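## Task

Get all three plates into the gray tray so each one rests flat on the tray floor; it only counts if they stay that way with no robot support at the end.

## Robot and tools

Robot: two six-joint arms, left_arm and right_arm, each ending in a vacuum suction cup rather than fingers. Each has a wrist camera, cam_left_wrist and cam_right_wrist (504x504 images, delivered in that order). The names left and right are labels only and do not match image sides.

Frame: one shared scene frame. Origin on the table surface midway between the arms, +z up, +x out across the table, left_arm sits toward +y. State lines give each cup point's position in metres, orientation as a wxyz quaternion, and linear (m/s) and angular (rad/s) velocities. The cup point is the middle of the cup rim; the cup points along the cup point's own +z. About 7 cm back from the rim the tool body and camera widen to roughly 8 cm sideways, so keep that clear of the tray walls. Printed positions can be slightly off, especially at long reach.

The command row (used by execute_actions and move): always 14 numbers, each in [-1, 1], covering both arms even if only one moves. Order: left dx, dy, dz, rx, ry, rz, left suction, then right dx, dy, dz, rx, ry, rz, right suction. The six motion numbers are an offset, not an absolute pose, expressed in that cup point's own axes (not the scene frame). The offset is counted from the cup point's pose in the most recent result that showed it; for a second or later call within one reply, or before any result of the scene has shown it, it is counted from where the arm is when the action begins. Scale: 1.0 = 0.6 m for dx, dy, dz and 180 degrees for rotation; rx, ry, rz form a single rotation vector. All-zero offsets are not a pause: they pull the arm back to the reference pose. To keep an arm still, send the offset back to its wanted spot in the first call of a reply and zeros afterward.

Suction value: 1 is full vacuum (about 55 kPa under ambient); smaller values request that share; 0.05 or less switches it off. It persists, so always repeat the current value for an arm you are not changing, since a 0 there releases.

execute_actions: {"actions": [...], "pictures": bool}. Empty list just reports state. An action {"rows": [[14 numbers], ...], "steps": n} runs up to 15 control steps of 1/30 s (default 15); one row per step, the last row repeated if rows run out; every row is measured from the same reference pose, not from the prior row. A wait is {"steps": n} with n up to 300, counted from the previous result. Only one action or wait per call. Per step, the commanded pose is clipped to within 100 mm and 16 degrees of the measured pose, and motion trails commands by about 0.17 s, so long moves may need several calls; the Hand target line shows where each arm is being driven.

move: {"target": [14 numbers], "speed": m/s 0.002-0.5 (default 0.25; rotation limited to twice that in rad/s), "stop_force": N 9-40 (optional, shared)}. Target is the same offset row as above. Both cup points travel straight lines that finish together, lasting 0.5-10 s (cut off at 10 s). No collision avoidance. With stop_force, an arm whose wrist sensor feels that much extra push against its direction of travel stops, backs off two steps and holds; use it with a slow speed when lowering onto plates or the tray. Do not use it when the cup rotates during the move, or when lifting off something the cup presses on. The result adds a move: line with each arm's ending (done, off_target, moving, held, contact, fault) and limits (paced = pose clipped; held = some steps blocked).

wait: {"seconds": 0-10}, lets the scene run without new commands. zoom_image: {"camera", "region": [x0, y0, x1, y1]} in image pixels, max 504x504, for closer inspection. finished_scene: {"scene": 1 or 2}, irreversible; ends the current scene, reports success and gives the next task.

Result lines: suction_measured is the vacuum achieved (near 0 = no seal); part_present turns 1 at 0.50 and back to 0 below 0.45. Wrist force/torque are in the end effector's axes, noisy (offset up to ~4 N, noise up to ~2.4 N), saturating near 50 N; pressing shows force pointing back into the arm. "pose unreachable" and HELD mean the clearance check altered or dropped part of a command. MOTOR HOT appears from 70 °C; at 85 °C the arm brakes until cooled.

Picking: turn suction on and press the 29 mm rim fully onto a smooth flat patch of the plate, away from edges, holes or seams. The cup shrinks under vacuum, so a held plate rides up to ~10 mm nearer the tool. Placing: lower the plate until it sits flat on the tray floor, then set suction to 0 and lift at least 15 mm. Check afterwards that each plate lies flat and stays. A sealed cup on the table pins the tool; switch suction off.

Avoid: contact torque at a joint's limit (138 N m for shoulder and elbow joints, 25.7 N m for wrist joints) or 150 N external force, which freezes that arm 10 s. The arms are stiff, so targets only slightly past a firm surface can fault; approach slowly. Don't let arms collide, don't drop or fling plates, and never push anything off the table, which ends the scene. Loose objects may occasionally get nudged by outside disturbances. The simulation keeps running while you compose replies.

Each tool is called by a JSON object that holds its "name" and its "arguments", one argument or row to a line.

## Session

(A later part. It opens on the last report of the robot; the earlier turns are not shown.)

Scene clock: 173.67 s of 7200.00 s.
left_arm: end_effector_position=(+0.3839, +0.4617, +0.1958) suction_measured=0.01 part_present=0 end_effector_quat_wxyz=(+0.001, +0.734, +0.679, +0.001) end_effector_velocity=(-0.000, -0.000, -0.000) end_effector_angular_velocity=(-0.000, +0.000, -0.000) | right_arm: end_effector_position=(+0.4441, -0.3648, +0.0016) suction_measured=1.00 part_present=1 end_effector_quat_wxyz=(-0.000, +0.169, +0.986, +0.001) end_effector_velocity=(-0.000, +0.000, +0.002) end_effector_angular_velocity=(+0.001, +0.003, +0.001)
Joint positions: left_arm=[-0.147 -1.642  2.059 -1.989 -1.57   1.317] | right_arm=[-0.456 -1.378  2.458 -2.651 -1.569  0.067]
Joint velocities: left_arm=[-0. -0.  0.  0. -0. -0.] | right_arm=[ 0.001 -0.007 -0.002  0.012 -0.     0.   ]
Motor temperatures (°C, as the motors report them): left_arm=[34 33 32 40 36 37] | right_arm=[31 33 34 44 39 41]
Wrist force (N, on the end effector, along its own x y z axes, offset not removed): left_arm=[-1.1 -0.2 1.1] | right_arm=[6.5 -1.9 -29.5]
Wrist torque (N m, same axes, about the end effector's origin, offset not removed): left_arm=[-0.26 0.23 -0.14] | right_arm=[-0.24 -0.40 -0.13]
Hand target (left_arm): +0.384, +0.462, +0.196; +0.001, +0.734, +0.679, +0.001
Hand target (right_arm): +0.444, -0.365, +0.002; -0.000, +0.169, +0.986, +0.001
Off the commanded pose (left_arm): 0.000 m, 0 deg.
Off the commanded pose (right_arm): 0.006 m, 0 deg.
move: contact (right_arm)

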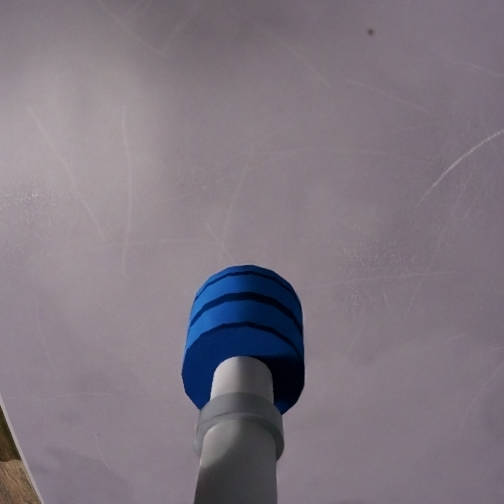

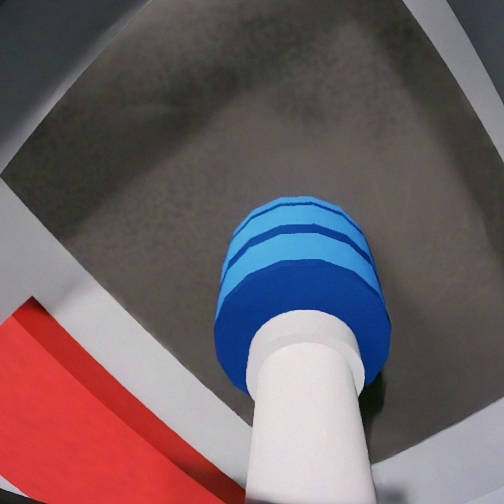

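{"name": "move", "arguments": {
  "target": [0,0,0,0,0,0,0,0,0,-0.012,0,0,0,0],
  "speed": 0.01
}}

{"name": "move", "arguments": {
  "target": [0,0,0,0,0,0,0,0,0,-0.4,0,0,0,0],
  "speed": 0.15
}}

{"name": "move", "arguments": {
  "target": [0,0,0,0,0,0,0,0.547,0.693,0.2,0,0,0,0]
}}

{"name": "move", "arguments": {
  "target": [0,0,0,0,0,0,0,0,0,0.11,0,0,0,0],
  "speed": 0.1
}}

Scene clock: 179.53 s of 7200.00 s.
left_arm: end_effector_position=(+0.3839, +0.4617, +0.1958) suction_measured=0.01 part_present=0 end_effector_quat_wxyz=(+0.001, +0.734, +0.679, +0.001) end_effector_velocity=(+0.000, -0.000, +0.000) end_effector_angular_velocity=(-0.000, -0.000, +0.001) | right_arm: end_effector_position=(+0.4441, -0.3648, +0.0086) suction_measured=0.00 part_present=0 end_effector_quat_wxyz=(-0.000, +0.169, +0.986, +0.001) end_effector_velocity=(+0.000, +0.000, +0.002) end_effector_angular_velocity=(-0.000, +0.000, -0.002)
Joint positions: left_arm=[-0.147 -1.642  2.059 -1.989 -1.57   1.317] | right_arm=[-0.456 -1.401  2.453 -2.623 -1.569  0.067]
Joint velocities: left_arm=[ 0. -0. -0.  0. -0. -0.] | right_arm=[ 0.    -0.005 -0.002  0.007 -0.     0.002]
Motor temperatures (°C, as the motors report them): left_arm=[34 33 32 40 36 37] | right_arm=[31 33 34 44 39 41]
Wrist force (N, on the end effector, along its own x y z axes, offset not removed): left_arm=[-1.3 -1.8 3.9] | right_arm=[1.8 4.0 -3.2]
Wrist torque (N m, same axes, about the end effector's origin, offset not removed): left_arm=[-0.33 0.13 0.09] | right_arm=[0.35 -0.45 -0.14]
Hand target (left_arm): +0.384, +0.462, +0.196; +0.001, +0.734, +0.679, +0.001
Hand target (right_arm): +0.444, -0.365, +0.009; -0.000, +0.169, +0.986, +0.001
Off the commanded pose (left_arm): 0.000 m, 0 deg.
Off the commanded pose (right_arm): 0.000 m, 0 deg.
After step 90, 1.97 s passed at rest.
move: done

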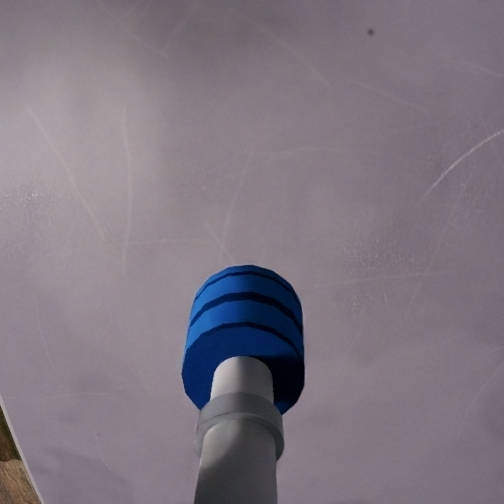

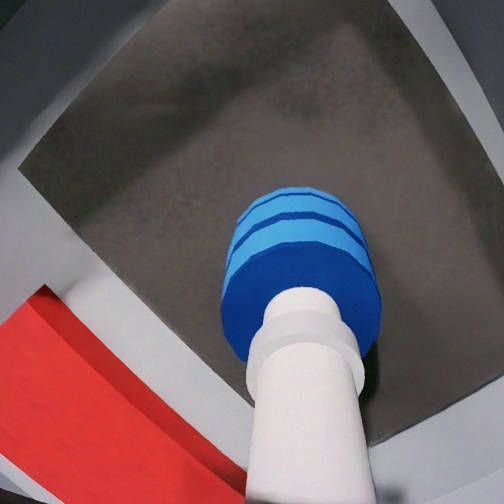

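Scene clock: 181.63 s of 7200.00 s.
left_arm: end_effector_position=(+0.3839, +0.4617, +0.1958) suction_measured=0.01 part_present=0 end_effector_quat_wxyz=(+0.001, +0.734, +0.679, +0.001) end_effector_velocity=(-0.000, +0.000, -0.000) end_effector_angular_velocity=(-0.000, +0.000, -0.000) | right_arm: end_effector_position=(+0.4443, -0.3648, +0.2487) suction_measured=0.00 part_present=0 end_effector_quat_wxyz=(-0.000, +0.169, +0.986, +0.001) end_effector_velocity=(+0.000, -0.000, +0.002) end_effector_angular_velocity=(+0.000, +0.000, -0.001)
Joint positions: left_arm=[-0.147 -1.642  2.059 -1.989 -1.57   1.317] | right_arm=[-0.456 -1.845  2.079 -1.804 -1.569  0.067]
Joint velocities: left_arm=[ 0.  0.  0. -0. -0.  0.] | right_arm=[-0.001 -0.001 -0.005  0.006  0.     0.   ]
Motor temperatures (°C, as the motors report them): left_arm=[34 33 32 40 36 37] | right_arm=[31 33 34 44 39 41]
Wrist force (N, on the end effector, along its own x y z axes, offset not removed): left_arm=[-1.3 -3.4 0.7] | right_arm=[1.4 0.4 1.3]
Wrist torque (N m, same axes, about the end effector's origin, offset not removed): left_arm=[-0.55 0.24 -0.04] | right_arm=[-0.12 -0.27 -0.13]
Hand target (left_arm): +0.384, +0.462, +0.196; +0.001, +0.734, +0.679, +0.001
Hand target (right_arm): +0.444, -0.365, +0.249; -0.000, +0.169, +0.986, +0.001
Off the commanded pose (left_arm): 0.000 m, 0 deg.
Off the commanded pose (right_arm): 0.000 m, 0 deg.
move: done

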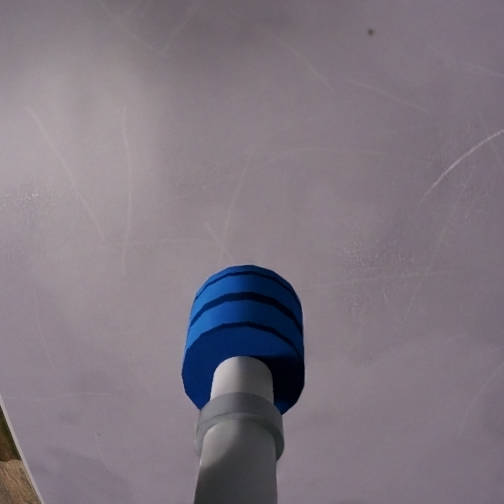

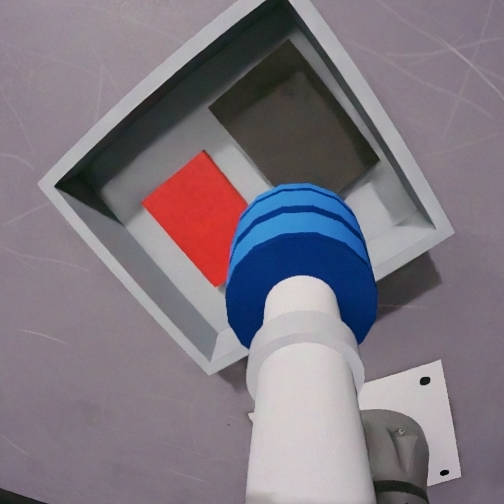

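Scene clock: 184.40 s of 7200.00 s.
left_arm: end_effector_position=(+0.3839, +0.4617, +0.1958) suction_measured=0.01 part_present=0 end_effector_quat_wxyz=(+0.001, +0.734, +0.679, +0.001) end_effector_velocity=(+0.000, +0.000, +0.000) end_effector_angular_velocity=(-0.000, +0.000, +0.000) | right_arm: end_effector_position=(+0.2720, +0.1367, +0.1284) suction_measured=0.00 part_present=0 end_effector_quat_wxyz=(-0.001, +0.169, +0.986, +0.000) end_effector_velocity=(-0.000, +0.002, -0.000) end_effector_angular_velocity=(-0.000, -0.000, -0.001)
Joint positions: left_arm=[-0.147 -1.642  2.059 -1.989 -1.57   1.317] | right_arm=[ 0.766 -1.269  1.828 -2.129 -1.569  1.288]
Joint velocities: left_arm=[ 0.  0. -0.  0. -0.  0.] | right_arm=[ 0.002  0.004 -0.005  0.001 -0.     0.003]
Motor temperatures (°C, as the motors report them): left_arm=[34 33 32 40 36 37] | right_arm=[31 33 34 44 39 41]
Wrist force (N, on the end effector, along its own x y z axes, offset not removed): left_arm=[-1.8 0.1 0.3] | right_arm=[0.1 2.1 1.2]
Wrist torque (N m, same axes, about the end effector's origin, offset not removed): left_arm=[-0.07 0.22 0.07] | right_arm=[0.10 -0.33 -0.16]
Hand target (left_arm): +0.384, +0.462, +0.196; +0.001, +0.734, +0.679, +0.001
Hand target (right_arm): +0.272, +0.137, +0.128; -0.001, +0.169, +0.986, +0.000
Off the commanded pose (left_arm): 0.000 m, 0 deg.
Off the commanded pose (right_arm): 0.001 m, 0 deg.
move: done

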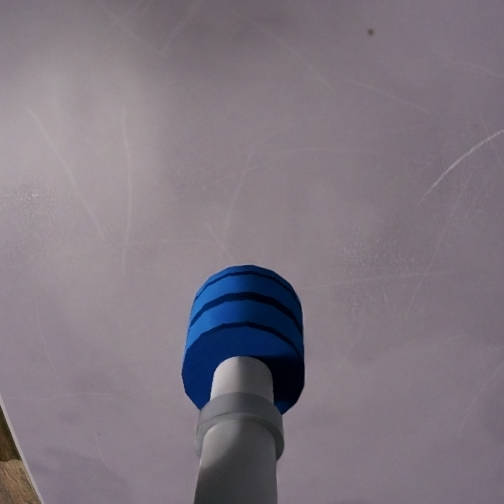

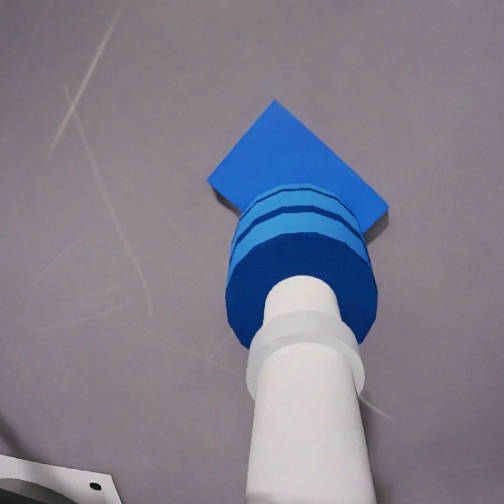

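Scene clock: 185.50 s of 7200.00 s.
left_arm: end_effector_position=(+0.3839, +0.4617, +0.1958) suction_measured=0.01 part_present=0 end_effector_quat_wxyz=(+0.001, +0.734, +0.679, +0.001) end_effector_velocity=(+0.000, +0.000, +0.000) end_effector_angular_velocity=(+0.001, -0.001, +0.000) | right_arm: end_effector_position=(+0.2720, +0.1367, +0.0625) suction_measured=0.00 part_present=0 end_effector_quat_wxyz=(-0.001, +0.169, +0.986, +0.000) end_effector_velocity=(+0.000, +0.000, -0.001) end_effector_angular_velocity=(+0.001, -0.001, +0.001)
Joint positions: left_arm=[-0.147 -1.642  2.059 -1.989 -1.57   1.317] | right_arm=[ 0.766 -1.173  1.896 -2.294 -1.569  1.288]
Joint velocities: left_arm=[ 0.    -0.    -0.001  0.     0.001 -0.   ] | right_arm=[ 0.     0.003  0.001 -0.005  0.    -0.001]
Motor temperatures (°C, as the motors report them): left_arm=[34 33 32 40 36 37] | right_arm=[31 33 34 44 39 41]
Wrist force (N, on the end effector, along its own x y z axes, offset not removed): left_arm=[-0.8 0.5 2.6] | right_arm=[0.3 0.2 1.2]
Wrist torque (N m, same axes, about the end effector's origin, offset not removed): left_arm=[-0.29 0.16 0.06] | right_arm=[-0.08 -0.25 -0.17]
Hand target (left_arm): +0.384, +0.462, +0.196; +0.001, +0.734, +0.679, +0.001
Hand target (right_arm): +0.272, +0.137, +0.062; -0.001, +0.169, +0.986, +0.000
Off the commanded pose (left_arm): 0.000 m, 0 deg.
Off the commanded pose (right_arm): 0.000 m, 0 deg.
move: done

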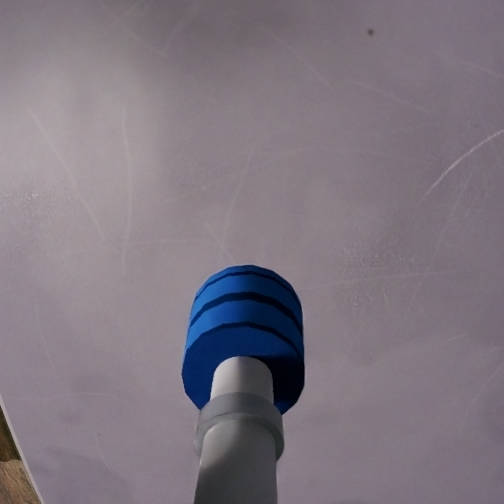

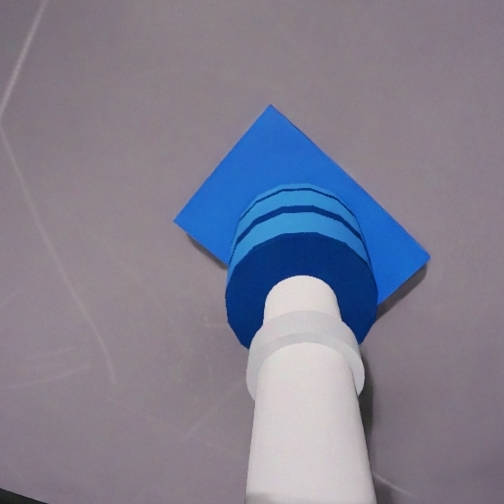

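{"name": "move", "arguments": {
  "target": [0,0,0,0,0,0,0,0.03,0,0.05,0,0,0,0],
  "speed": 0.05
}}

{"name": "move", "arguments": {
  "target": [0,0,0,0,0,0,0,0,0,0.055,0,0,0,1],
  "speed": 0.01,
  "stop_force": 10
}}

{"name": "move", "arguments": {
  "target": [0,0,0,0,0,0,0,0,0,-0.2,0,0,0,1],
  "speed": 0.1
}}

{"name": "move", "arguments": {
  "target": [0,0,0,0,0,0,0,-0.47,-0.77,0,0,0,-0.45,1],
  "speed": 0.15
}}

{"name": "move", "arguments": {
  "target": [0,0,0,0,0,0,0,0,0,0.07,0,0,0,1],
  "speed": 0.04
}}

Scene clock: 195.97 s of 7200.00 s.
left_arm: end_effector_position=(+0.3839, +0.4617, +0.1958) suction_measured=0.01 part_present=0 end_effector_quat_wxyz=(+0.001, +0.734, +0.679, +0.001) end_effector_velocity=(+0.000, -0.001, +0.000) end_effector_angular_velocity=(+0.001, -0.000, -0.002) | right_arm: end_effector_position=(+0.2550, +0.1426, +0.0327) suction_measured=0.00 part_present=0 end_effector_quat_wxyz=(-0.001, +0.169, +0.986, +0.000) end_effector_velocity=(-0.001, +0.000, -0.002) end_effector_angular_velocity=(-0.001, +0.000, +0.001)
Joint positions: left_arm=[-0.147 -1.642  2.059 -1.989 -1.57   1.317] | right_arm=[ 0.797 -1.123  1.92  -2.369 -1.569  1.319]
Joint velocities: left_arm=[-0.002 -0.    -0.     0.     0.001 -0.   ] | right_arm=[ 0.002  0.004  0.001 -0.004  0.     0.001]
Motor temperatures (°C, as the motors report them): left_arm=[34 33 32 40 36 37] | right_arm=[31 33 34 44 39 41]
Wrist force (N, on the end effector, along its own x y z axes, offset not removed): left_arm=[-2.2 0.8 0.7] | right_arm=[0.6 1.7 -0.9]
Wrist torque (N m, same axes, about the end effector's origin, offset not removed): left_arm=[-0.05 0.42 0.14] | right_arm=[0.15 -0.20 -0.19]
Hand target (left_arm): +0.384, +0.462, +0.196; +0.001, +0.734, +0.679, +0.001
Hand target (right_arm): +0.255, +0.143, +0.033; -0.001, +0.169, +0.986, +0.000
Off the commanded pose (left_arm): 0.000 m, 0 deg.
Off the commanded pose (right_arm): 0.000 m, 0 deg.
After step 90, 6.40 s passed at rest.
move: done

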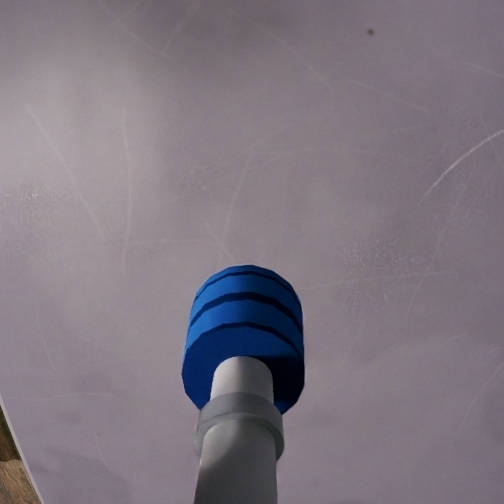

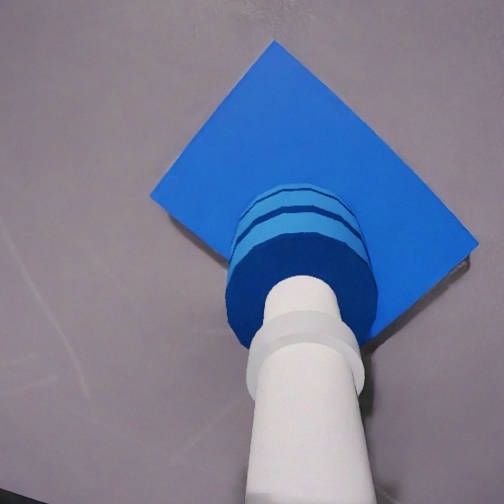

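Scene clock: 199.50 s of 7200.00 s.
left_arm: end_effector_position=(+0.3839, +0.4617, +0.1958) suction_measured=0.01 part_present=0 end_effector_quat_wxyz=(+0.001, +0.734, +0.679, +0.001) end_effector_velocity=(+0.000, -0.000, +0.000) end_effector_angular_velocity=(+0.000, -0.000, -0.001) | right_arm: end_effector_position=(+0.2550, +0.1426, -0.0002) suction_measured=0.98 part_present=1 end_effector_quat_wxyz=(-0.001, +0.169, +0.986, +0.000) end_effector_velocity=(-0.000, +0.000, -0.001) end_effector_angular_velocity=(+0.001, -0.000, +0.001)
Joint positions: left_arm=[-0.147 -1.642  2.059 -1.989 -1.57   1.317] | right_arm=[ 0.797 -1.061  1.939 -2.448 -1.569  1.319]
Joint velocities: left_arm=[-0.001  0.    -0.     0.     0.     0.   ] | right_arm=[ 0.     0.003  0.    -0.004 -0.    -0.001]
Motor temperatures (°C, as the motors report them): left_arm=[34 33 32 40 36 37] | right_arm=[31 33 34 44 39 41]
Wrist force (N, on the end effector, along its own x y z axes, offset not removed): left_arm=[-4.0 -2.8 -1.0] | right_arm=[1.0 0.7 0.0]
Wrist torque (N m, same axes, about the end effector's origin, offset not removed): left_arm=[-0.60 0.71 0.13] | right_arm=[-0.02 -0.34 -0.26]
Hand target (left_arm): +0.384, +0.462, +0.196; +0.001, +0.734, +0.679, +0.001
Hand target (right_arm): +0.255, +0.143, -0.000; -0.001, +0.169, +0.986, +0.000
Off the commanded pose (left_arm): 0.000 m, 0 deg.
Off the commanded pose (right_arm): 0.000 m, 0 deg.
move: done

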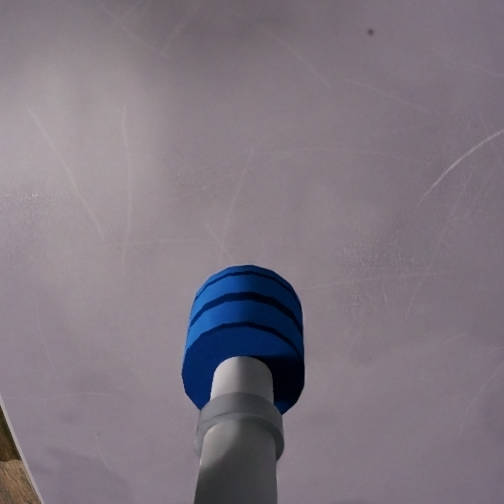

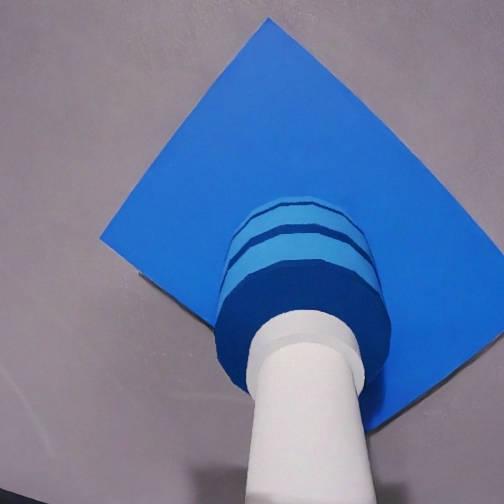

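Scene clock: 201.17 s of 7200.00 s.
left_arm: end_effector_position=(+0.3839, +0.4617, +0.1958) suction_measured=0.01 part_present=0 end_effector_quat_wxyz=(+0.001, +0.734, +0.679, +0.001) end_effector_velocity=(+0.000, -0.001, +0.000) end_effector_angular_velocity=(-0.000, -0.000, -0.002) | right_arm: end_effector_position=(+0.2551, +0.1426, +0.1197) suction_measured=1.00 part_present=1 end_effector_quat_wxyz=(-0.001, +0.169, +0.986, +0.000) end_effector_velocity=(-0.001, +0.000, +0.002) end_effector_angular_velocity=(-0.000, +0.000, +0.000)
Joint positions: left_arm=[-0.147 -1.642  2.059 -1.989 -1.57   1.317] | right_arm=[ 0.797 -1.259  1.84  -2.152 -1.569  1.319]
Joint velocities: left_arm=[-0.002 -0.    -0.    -0.    -0.     0.   ] | right_arm=[ 0.002 -0.002 -0.002  0.005 -0.     0.002]
Motor temperatures (°C, as the motors report them): left_arm=[34 33 32 40 36 37] | right_arm=[31 33 34 44 39 41]
Wrist force (N, on the end effector, along its own x y z axes, offset not removed): left_arm=[-1.4 -2.8 0.0] | right_arm=[1.1 1.8 1.4]
Wrist torque (N m, same axes, about the end effector's origin, offset not removed): left_arm=[-0.77 0.31 0.14] | right_arm=[0.11 -0.24 -0.27]
Hand target (left_arm): +0.384, +0.462, +0.196; +0.001, +0.734, +0.679, +0.001
Hand target (right_arm): +0.255, +0.143, +0.120; -0.001, +0.169, +0.986, +0.000
Off the commanded pose (left_arm): 0.000 m, 0 deg.
Off the commanded pose (right_arm): 0.000 m, 0 deg.
move: done

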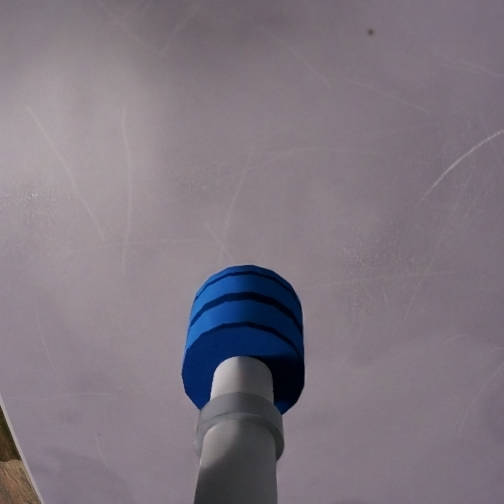

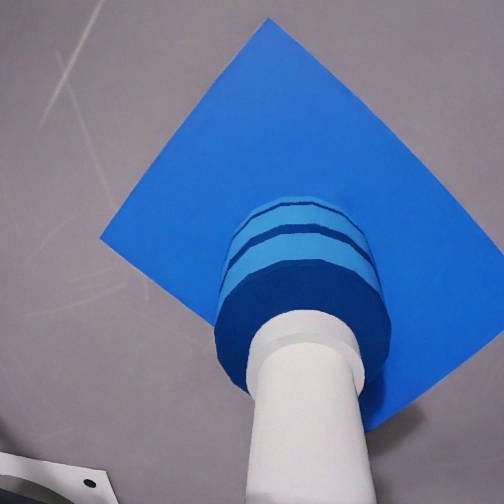

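Scene clock: 206.37 s of 7200.00 s.
left_arm: end_effector_position=(+0.3839, +0.4617, +0.1958) suction_measured=0.01 part_present=0 end_effector_quat_wxyz=(+0.001, +0.734, +0.679, +0.001) end_effector_velocity=(-0.000, -0.000, -0.000) end_effector_angular_velocity=(-0.001, +0.000, -0.001) | right_arm: end_effector_position=(+0.3683, -0.3872, +0.1201) suction_measured=1.00 part_present=1 end_effector_quat_wxyz=(+0.000, -0.512, +0.859, +0.000) end_effector_velocity=(+0.001, -0.002, +0.000) end_effector_angular_velocity=(+0.002, -0.001, +0.006)
Joint positions: left_arm=[-0.147 -1.642  2.059 -1.989 -1.57   1.317] | right_arm=[-0.6   -1.93   2.489 -2.13  -1.57  -1.49 ]
Joint velocities: left_arm=[-0.     0.     0.    -0.    -0.001  0.   ] | right_arm=[-0.007  0.001 -0.001 -0.001  0.002 -0.013]
Motor temperatures (°C, as the motors report them): left_arm=[34 33 32 40 36 37] | right_arm=[31 33 34 44 39 41]
Wrist force (N, on the end effector, along its own x y z axes, offset not removed): left_arm=[4.4 2.1 1.5] | right_arm=[1.7 1.7 -1.5]
Wrist torque (N m, same axes, about the end effector's origin, offset not removed): left_arm=[0.08 -0.38 0.15] | right_arm=[0.24 -0.46 -0.17]
Hand target (left_arm): +0.384, +0.462, +0.196; +0.001, +0.734, +0.679, +0.001
Hand target (right_arm): +0.368, -0.387, +0.120; +0.000, -0.512, +0.859, +0.000
Off the commanded pose (left_arm): 0.000 m, 0 deg.
Off the commanded pose (right_arm): 0.001 m, 0 deg.
move: done

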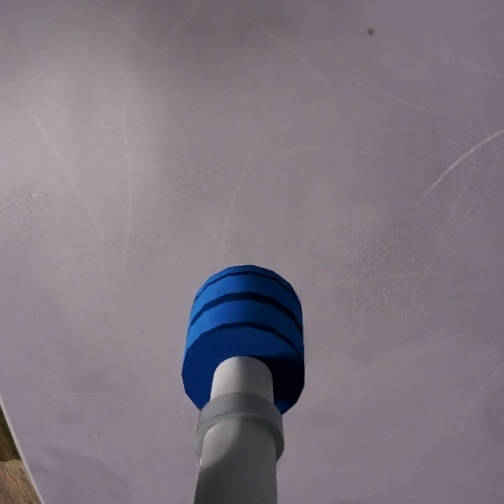

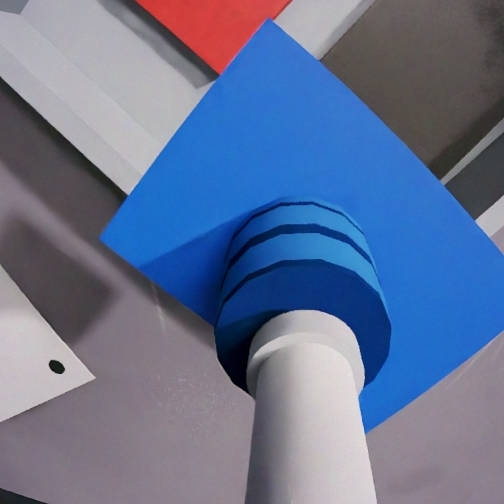

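Scene clock: 207.77 s of 7200.00 s.
left_arm: end_effector_position=(+0.3839, +0.4617, +0.1958) suction_measured=0.01 part_present=0 end_effector_quat_wxyz=(+0.001, +0.734, +0.679, +0.001) end_effector_velocity=(-0.000, -0.001, +0.000) end_effector_angular_velocity=(-0.000, -0.000, -0.002) | right_arm: end_effector_position=(+0.3683, -0.3872, +0.0783) suction_measured=1.00 part_present=1 end_effector_quat_wxyz=(+0.000, -0.512, +0.859, +0.000) end_effector_velocity=(+0.000, +0.000, -0.002) end_effector_angular_velocity=(-0.000, -0.000, -0.000)
Joint positions: left_arm=[-0.147 -1.642  2.059 -1.989 -1.57   1.317] | right_arm=[-0.6   -1.827  2.563 -2.306 -1.57  -1.49 ]
Joint velocities: left_arm=[-0.001 -0.     0.    -0.    -0.     0.   ] | right_arm=[ 0.     0.006  0.003 -0.009 -0.     0.001]
Motor temperatures (°C, as the motors report them): left_arm=[34 33 32 40 36 37] | right_arm=[31 33 34 44 39 41]
Wrist force (N, on the end effector, along its own x y z axes, offset not removed): left_arm=[3.5 -1.6 -4.3] | right_arm=[1.9 2.2 -0.8]
Wrist torque (N m, same axes, about the end effector's origin, offset not removed): left_arm=[-0.22 -0.46 0.02] | right_arm=[0.16 -0.47 -0.13]
Hand target (left_arm): +0.384, +0.462, +0.196; +0.001, +0.734, +0.679, +0.001
Hand target (right_arm): +0.368, -0.387, +0.078; +0.000, -0.512, +0.859, +0.000
Off the commanded pose (left_arm): 0.000 m, 0 deg.
Off the commanded pose (right_arm): 0.000 m, 0 deg.
move: done

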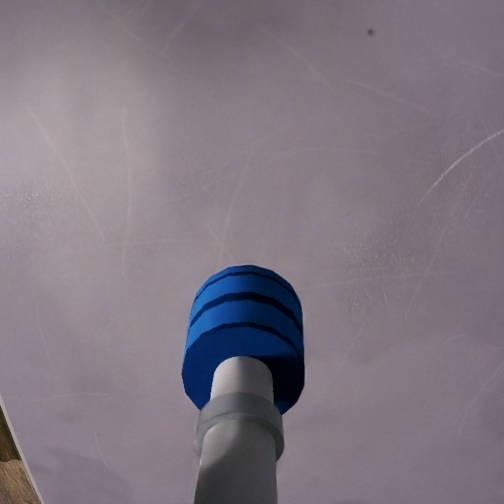

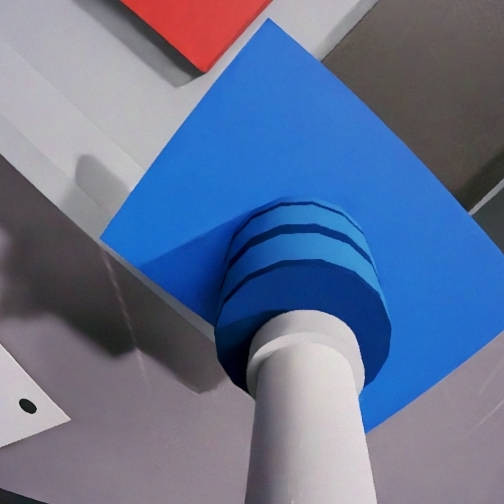

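{"name": "move", "arguments": {
  "target": [0,0,0,0,0,0,0,-0.038,0,0.015,0,0,0,1],
  "speed": 0.02
}}

Scene clock: 212.73 s of 7200.00 s.
left_arm: end_effector_position=(+0.3839, +0.4617, +0.1958) suction_measured=0.01 part_present=0 end_effector_quat_wxyz=(+0.001, +0.734, +0.679, +0.001) end_effector_velocity=(+0.000, +0.000, +0.000) end_effector_angular_velocity=(-0.000, -0.000, +0.000) | right_arm: end_effector_position=(+0.3791, -0.3673, +0.0693) suction_measured=1.00 part_present=1 end_effector_quat_wxyz=(+0.000, -0.512, +0.859, +0.001) end_effector_velocity=(+0.001, +0.002, -0.001) end_effector_angular_velocity=(+0.000, +0.001, +0.001)
Joint positions: left_arm=[-0.147 -1.642  2.059 -1.989 -1.57   1.317] | right_arm=[-0.522 -1.76   2.55  -2.36  -1.569 -1.412]
Joint velocities: left_arm=[ 0.  0. -0. -0. -0.  0.] | right_arm=[ 0.006  0.006 -0.001 -0.004 -0.     0.005]
Motor temperatures (°C, as the motors report them): left_arm=[34 33 32 40 36 37] | right_arm=[31 33 34 44 39 41]
Wrist force (N, on the end effector, along its own x y z axes, offset not removed): left_arm=[-3.1 -2.0 -1.1] | right_arm=[2.0 2.3 1.1]
Wrist torque (N m, same axes, about the end effector's origin, offset not removed): left_arm=[-0.37 0.22 0.18] | right_arm=[0.16 -0.54 -0.30]
Hand target (left_arm): +0.384, +0.462, +0.196; +0.001, +0.734, +0.679, +0.001
Hand target (right_arm): +0.379, -0.367, +0.069; +0.000, -0.512, +0.859, +0.000
Off the commanded pose (left_arm): 0.000 m, 0 deg.
Off the commanded pose (right_arm): 0.000 m, 0 deg.
After step 90, 0.47 s passed at rest.
move: done

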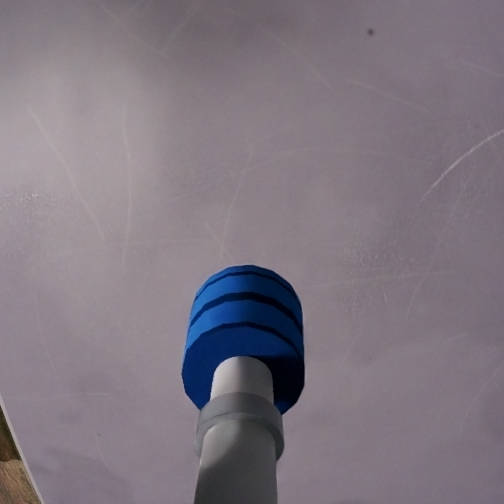

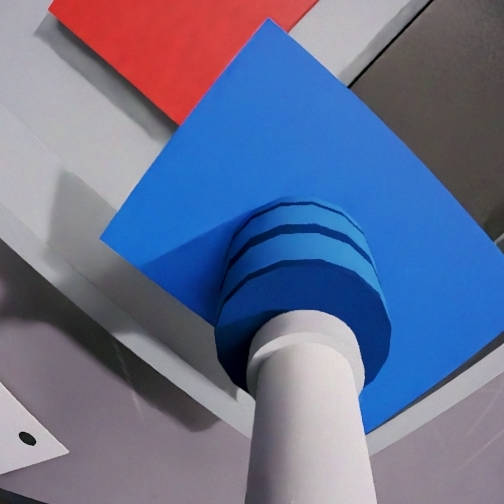

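{"name": "move", "arguments": {
  "target": [0,0,0,0,0,0,0,-0.004,0.004,0.065,0,0,0,1],
  "speed": 0.012,
  "stop_force": 10
}}

Scene clock: 219.13 s of 7200.00 s.
left_arm: end_effector_position=(+0.3839, +0.4617, +0.1958) suction_measured=0.01 part_present=0 end_effector_quat_wxyz=(+0.001, +0.734, +0.679, +0.001) end_effector_velocity=(-0.000, -0.000, +0.000) end_effector_angular_velocity=(-0.000, +0.000, -0.000) | right_arm: end_effector_position=(+0.3781, -0.3640, +0.0304) suction_measured=1.00 part_present=1 end_effector_quat_wxyz=(+0.000, -0.512, +0.859, +0.001) end_effector_velocity=(-0.000, +0.000, -0.002) end_effector_angular_velocity=(+0.000, +0.000, -0.001)
Joint positions: left_arm=[-0.147 -1.642  2.059 -1.989 -1.57   1.317] | right_arm=[-0.513 -1.631  2.604 -2.544 -1.569 -1.403]
Joint velocities: left_arm=[-0. -0. -0.  0. -0.  0.] | right_arm=[ 0.001  0.008  0.003 -0.011 -0.     0.001]
Motor temperatures (°C, as the motors report them): left_arm=[34 33 32 40 36 37] | right_arm=[31 33 34 44 39 41]
Wrist force (N, on the end effector, along its own x y z axes, offset not removed): left_arm=[1.3 -0.3 -0.1] | right_arm=[0.6 0.6 1.5]
Wrist torque (N m, same axes, about the end effector's origin, offset not removed): left_arm=[0.01 -0.23 0.01] | right_arm=[0.00 -0.07 -0.30]
Hand target (left_arm): +0.384, +0.462, +0.196; +0.001, +0.734, +0.679, +0.001
Hand target (right_arm): +0.378, -0.364, +0.030; +0.000, -0.512, +0.859, +0.001
Off the commanded pose (left_arm): 0.000 m, 0 deg.
Off the commanded pose (right_arm): 0.000 m, 0 deg.
move: done

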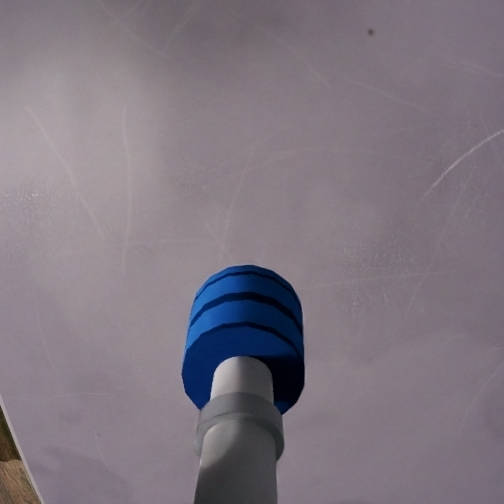

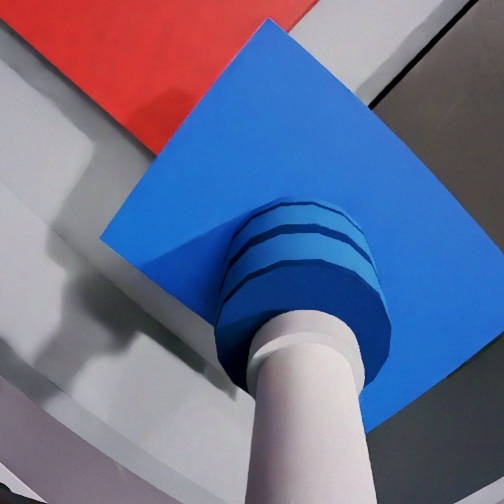

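{"name": "move", "arguments": {
  "target": [0,0,0,0,0,0,0,0.022,0.003,0.014,0,0,0,1],
  "speed": 0.008,
  "stop_force": 9
}}

Scene clock: 223.47 s of 7200.00 s.
left_arm: end_effector_position=(+0.3839, +0.4617, +0.1958) suction_measured=0.01 part_present=0 end_effector_quat_wxyz=(+0.001, +0.734, +0.679, +0.001) end_effector_velocity=(+0.000, -0.000, -0.000) end_effector_angular_velocity=(+0.000, -0.000, -0.002) | right_arm: end_effector_position=(+0.3703, -0.3747, +0.0221) suction_measured=1.00 part_present=1 end_effector_quat_wxyz=(+0.000, -0.512, +0.859, +0.001) end_effector_velocity=(-0.001, -0.001, -0.001) end_effector_angular_velocity=(-0.000, -0.000, +0.001)
Joint positions: left_arm=[-0.147 -1.642  2.059 -1.989 -1.57   1.317] | right_arm=[-0.556 -1.622  2.635 -2.583 -1.569 -1.447]
Joint velocities: left_arm=[-0.001  0.     0.    -0.     0.001  0.   ] | right_arm=[-0.004 -0.     0.003 -0.004 -0.    -0.005]
Motor temperatures (°C, as the motors report them): left_arm=[34 33 32 40 36 37] | right_arm=[31 33 34 44 39 41]
Wrist force (N, on the end effector, along its own x y z axes, offset not removed): left_arm=[-0.5 3.3 2.5] | right_arm=[0.6 0.2 -0.7]
Wrist torque (N m, same axes, about the end effector's origin, offset not removed): left_arm=[0.24 0.17 0.06] | right_arm=[-0.08 -0.17 -0.15]
Hand target (left_arm): +0.384, +0.462, +0.196; +0.001, +0.734, +0.679, +0.001
Hand target (right_arm): +0.370, -0.375, +0.022; +0.000, -0.512, +0.859, +0.001
Off the commanded pose (left_arm): 0.000 m, 0 deg.
Off the commanded pose (right_arm): 0.000 m, 0 deg.
move: done

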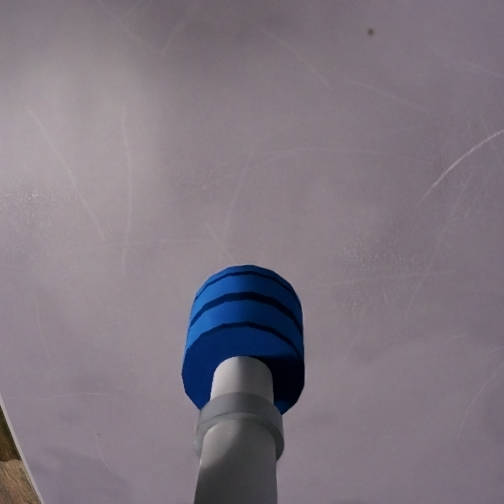

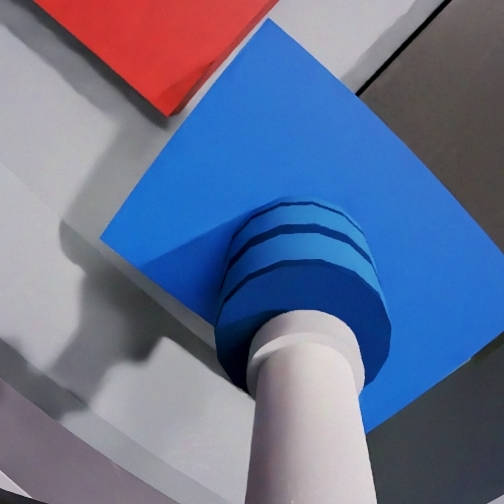

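{"name": "move", "arguments": {
  "target": [0,0,0,0,0,0,0,0.004,0.006,0.004,0,0,-0.025,1],
  "speed": 0.008
}}

{"name": "move", "arguments": {
  "target": [0,0,0,0,0,0,0,0,0,0.04,0,0,0,1],
  "speed": 0.006,
  "stop_force": 9
}}

Scene clock: 233.27 s of 7200.00 s.
left_arm: end_effector_position=(+0.3839, +0.4617, +0.1958) suction_measured=0.01 part_present=0 end_effector_quat_wxyz=(+0.001, +0.734, +0.679, +0.001) end_effector_velocity=(+0.000, -0.001, -0.000) end_effector_angular_velocity=(+0.001, -0.000, -0.002) | right_arm: end_effector_position=(+0.3660, -0.3751, +0.0197) suction_measured=1.00 part_present=1 end_effector_quat_wxyz=(+0.000, -0.545, +0.838, +0.000) end_effector_velocity=(-0.000, -0.000, -0.000) end_effector_angular_velocity=(+0.000, +0.001, +0.003)
Joint positions: left_arm=[-0.147 -1.642  2.059 -1.989 -1.57   1.317] | right_arm=[-0.563 -1.625  2.649 -2.595 -1.57  -1.532]
Joint velocities: left_arm=[-0.003  0.     0.    -0.     0.001 -0.   ] | right_arm=[-0.001  0.     0.001 -0.001  0.    -0.004]
Motor temperatures (°C, as the motors report them): left_arm=[34 33 32 40 36 37] | right_arm=[31 33 34 44 39 41]
Wrist force (N, on the end effector, along its own x y z axes, offset not removed): left_arm=[-1.0 -4.4 3.1] | right_arm=[3.6 0.9 -0.2]
Wrist torque (N m, same axes, about the end effector's origin, offset not removed): left_arm=[-0.69 0.17 0.07] | right_arm=[0.08 -0.62 -0.23]
Hand target (left_arm): +0.384, +0.462, +0.196; +0.001, +0.734, +0.679, +0.001
Hand target (right_arm): +0.366, -0.375, +0.020; +0.000, -0.545, +0.838, +0.000
Off the commanded pose (left_arm): 0.000 m, 0 deg.
Off the commanded pose (right_arm): 0.000 m, 0 deg.
After step 90, 1.67 s passed at rest.
move: done

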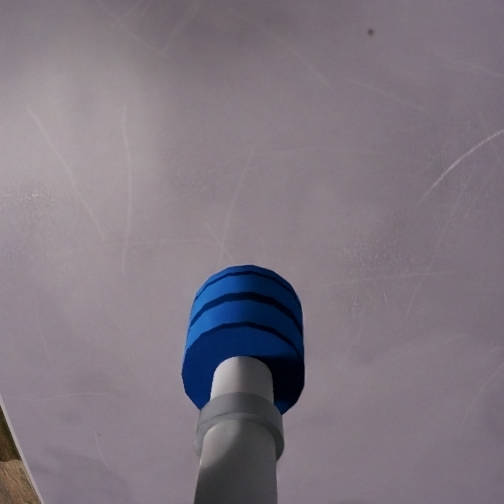

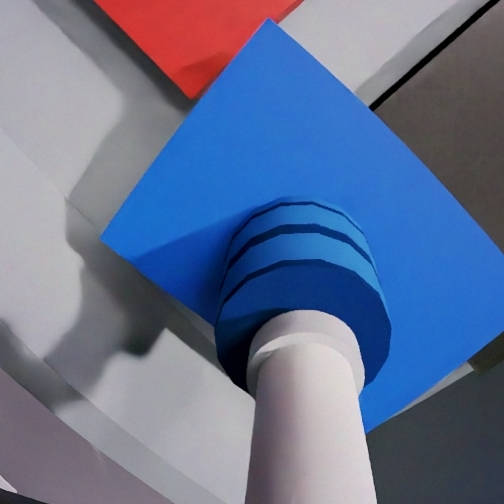

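Scene clock: 235.17 s of 7200.00 s.
left_arm: end_effector_position=(+0.3839, +0.4617, +0.1958) suction_measured=0.01 part_present=0 end_effector_quat_wxyz=(+0.001, +0.734, +0.679, +0.001) end_effector_velocity=(+0.000, +0.000, +0.000) end_effector_angular_velocity=(-0.000, -0.000, +0.001) | right_arm: end_effector_position=(+0.3659, -0.3751, +0.0105) suction_measured=1.00 part_present=1 end_effector_quat_wxyz=(+0.000, -0.545, +0.838, +0.001) end_effector_velocity=(+0.000, -0.001, +0.002) end_effector_angular_velocity=(-0.000, -0.000, -0.004)
Joint positions: left_arm=[-0.147 -1.642  2.059 -1.989 -1.57   1.317] | right_arm=[-0.563 -1.585  2.659 -2.645 -1.57  -1.532]
Joint velocities: left_arm=[ 0.001 -0.    -0.    -0.    -0.     0.   ] | right_arm=[-0.004 -0.009 -0.003  0.011 -0.    -0.   ]
Motor temperatures (°C, as the motors report them): left_arm=[34 33 32 40 36 37] | right_arm=[31 33 34 44 39 41]
Wrist force (N, on the end effector, along its own x y z axes, offset not removed): left_arm=[4.1 3.0 2.1] | right_arm=[2.2 0.1 -6.4]
Wrist torque (N m, same axes, about the end effector's origin, offset not removed): left_arm=[0.44 -0.45 -0.04] | right_arm=[0.14 -0.49 -0.18]
Hand target (left_arm): +0.384, +0.462, +0.196; +0.001, +0.734, +0.679, +0.001
Hand target (right_arm): +0.366, -0.375, +0.011; +0.000, -0.545, +0.838, +0.000
Off the commanded pose (left_arm): 0.000 m, 0 deg.
Off the commanded pose (right_arm): 0.015 m, 0 deg.
move: contact (right_arm)

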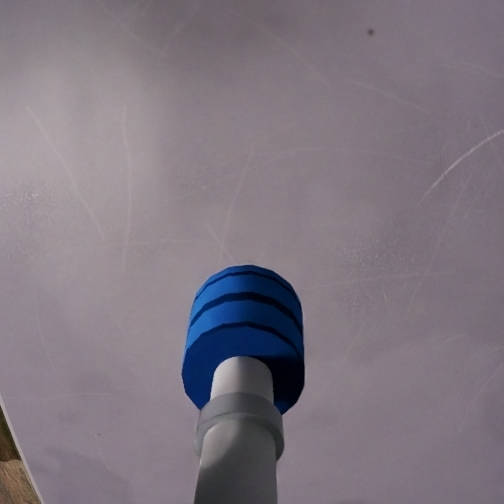

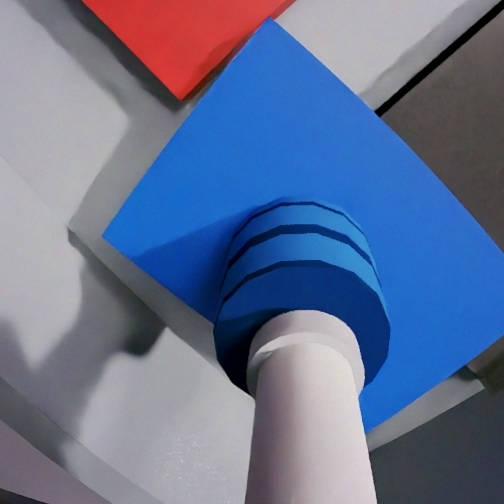

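{"name": "move", "arguments": {
  "target": [0,0,0,0,0,0,0,0.012,0.006,-0.006,0,0,0.02,1],
  "speed": 0.01
}}

{"name": "move", "arguments": {
  "target": [0,0,0,0,0,0,0,0,0,0.03,0,0,0,1],
  "speed": 0.005,
  "stop_force": 9
}}

Scene clock: 245.63 s of 7200.00 s.
left_arm: end_effector_position=(+0.3839, +0.4617, +0.1958) suction_measured=0.01 part_present=0 end_effector_quat_wxyz=(+0.001, +0.734, +0.679, +0.001) end_effector_velocity=(+0.000, -0.000, +0.000) end_effector_angular_velocity=(+0.000, -0.000, -0.000) | right_arm: end_effector_position=(+0.3597, -0.3802, +0.0141) suction_measured=1.00 part_present=1 end_effector_quat_wxyz=(+0.000, -0.518, +0.855, +0.001) end_effector_velocity=(-0.000, -0.000, +0.000) end_effector_angular_velocity=(-0.000, -0.000, -0.004)
Joint positions: left_arm=[-0.147 -1.642  2.059 -1.989 -1.57   1.317] | right_arm=[-0.589 -1.619  2.672 -2.623 -1.57  -1.495]
Joint velocities: left_arm=[-0. -0. -0.  0.  0. -0.] | right_arm=[-0.001 -0.002  0.     0.001 -0.     0.003]
Motor temperatures (°C, as the motors report them): left_arm=[34 33 32 40 36 37] | right_arm=[31 33 34 44 39 41]
Wrist force (N, on the end effector, along its own x y z axes, offset not removed): left_arm=[-1.9 4.6 6.3] | right_arm=[2.9 0.6 -0.6]
Wrist torque (N m, same axes, about the end effector's origin, offset not removed): left_arm=[0.42 0.31 0.05] | right_arm=[-0.01 -0.44 -0.17]
Hand target (left_arm): +0.384, +0.462, +0.196; +0.001, +0.734, +0.679, +0.001
Hand target (right_arm): +0.360, -0.380, +0.014; +0.000, -0.518, +0.855, +0.001
Off the commanded pose (left_arm): 0.000 m, 0 deg.
Off the commanded pose (right_arm): 0.000 m, 0 deg.
After step 90, 4.10 s passed at rest.
move: done

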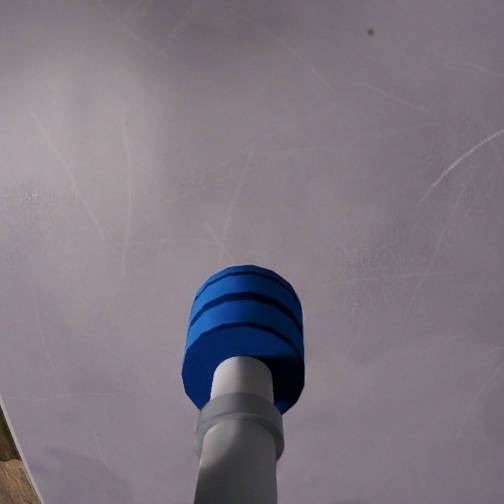

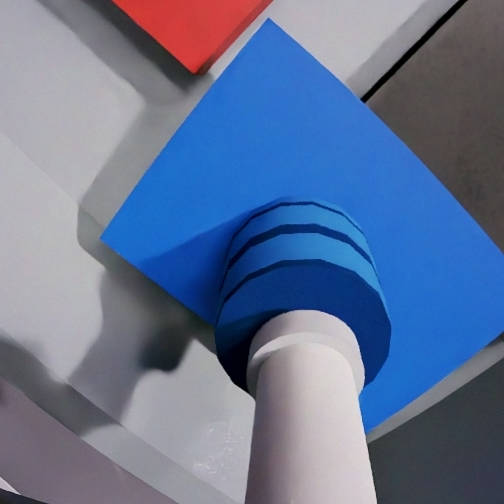

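Scene clock: 246.83 s of 7200.00 s.
left_arm: end_effector_position=(+0.3839, +0.4617, +0.1958) suction_measured=0.01 part_present=0 end_effector_quat_wxyz=(+0.001, +0.734, +0.679, +0.001) end_effector_velocity=(+0.000, -0.000, +0.000) end_effector_angular_velocity=(-0.001, -0.000, -0.001) | right_arm: end_effector_position=(+0.3597, -0.3802, +0.0099) suction_measured=1.00 part_present=1 end_effector_quat_wxyz=(+0.000, -0.518, +0.855, +0.001) end_effector_velocity=(+0.001, +0.000, +0.002) end_effector_angular_velocity=(-0.000, -0.000, -0.000)
Joint positions: left_arm=[-0.147 -1.642  2.059 -1.989 -1.57   1.317] | right_arm=[-0.589 -1.6    2.676 -2.647 -1.57  -1.495]
Joint velocities: left_arm=[-0.001  0.    -0.    -0.    -0.    -0.   ] | right_arm=[ 0.001 -0.007 -0.003  0.01   0.     0.001]
Motor temperatures (°C, as the motors report them): left_arm=[34 33 32 40 36 37] | right_arm=[31 33 34 44 39 41]
Wrist force (N, on the end effector, along its own x y z axes, offset not removed): left_arm=[-0.5 -3.2 -0.6] | right_arm=[3.4 1.2 -7.3]
Wrist torque (N m, same axes, about the end effector's origin, offset not removed): left_arm=[-0.50 0.49 -0.10] | right_arm=[0.12 -0.58 -0.15]
Hand target (left_arm): +0.384, +0.462, +0.196; +0.001, +0.734, +0.679, +0.001
Hand target (right_arm): +0.360, -0.380, +0.010; +0.000, -0.518, +0.855, +0.001
Off the commanded pose (left_arm): 0.000 m, 0 deg.
Off the commanded pose (right_arm): 0.014 m, 0 deg.
move: contact (right_arm)

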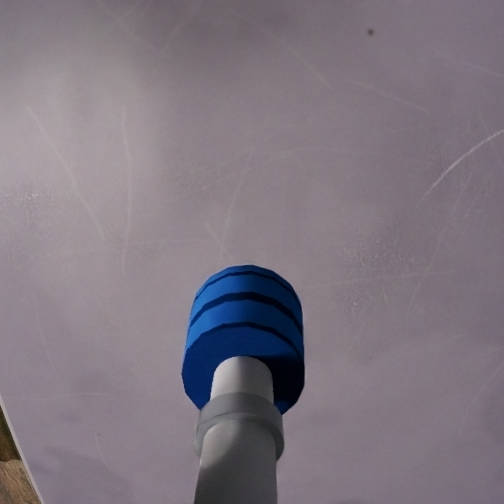

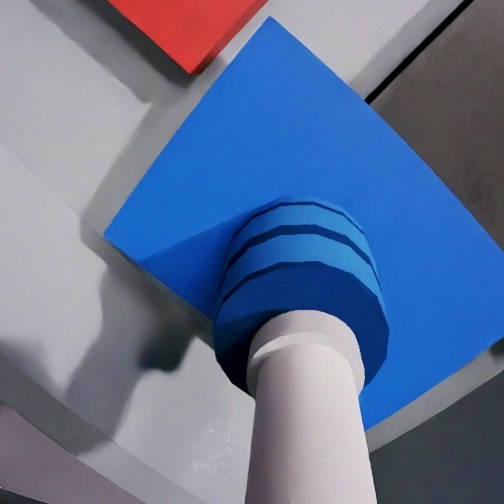

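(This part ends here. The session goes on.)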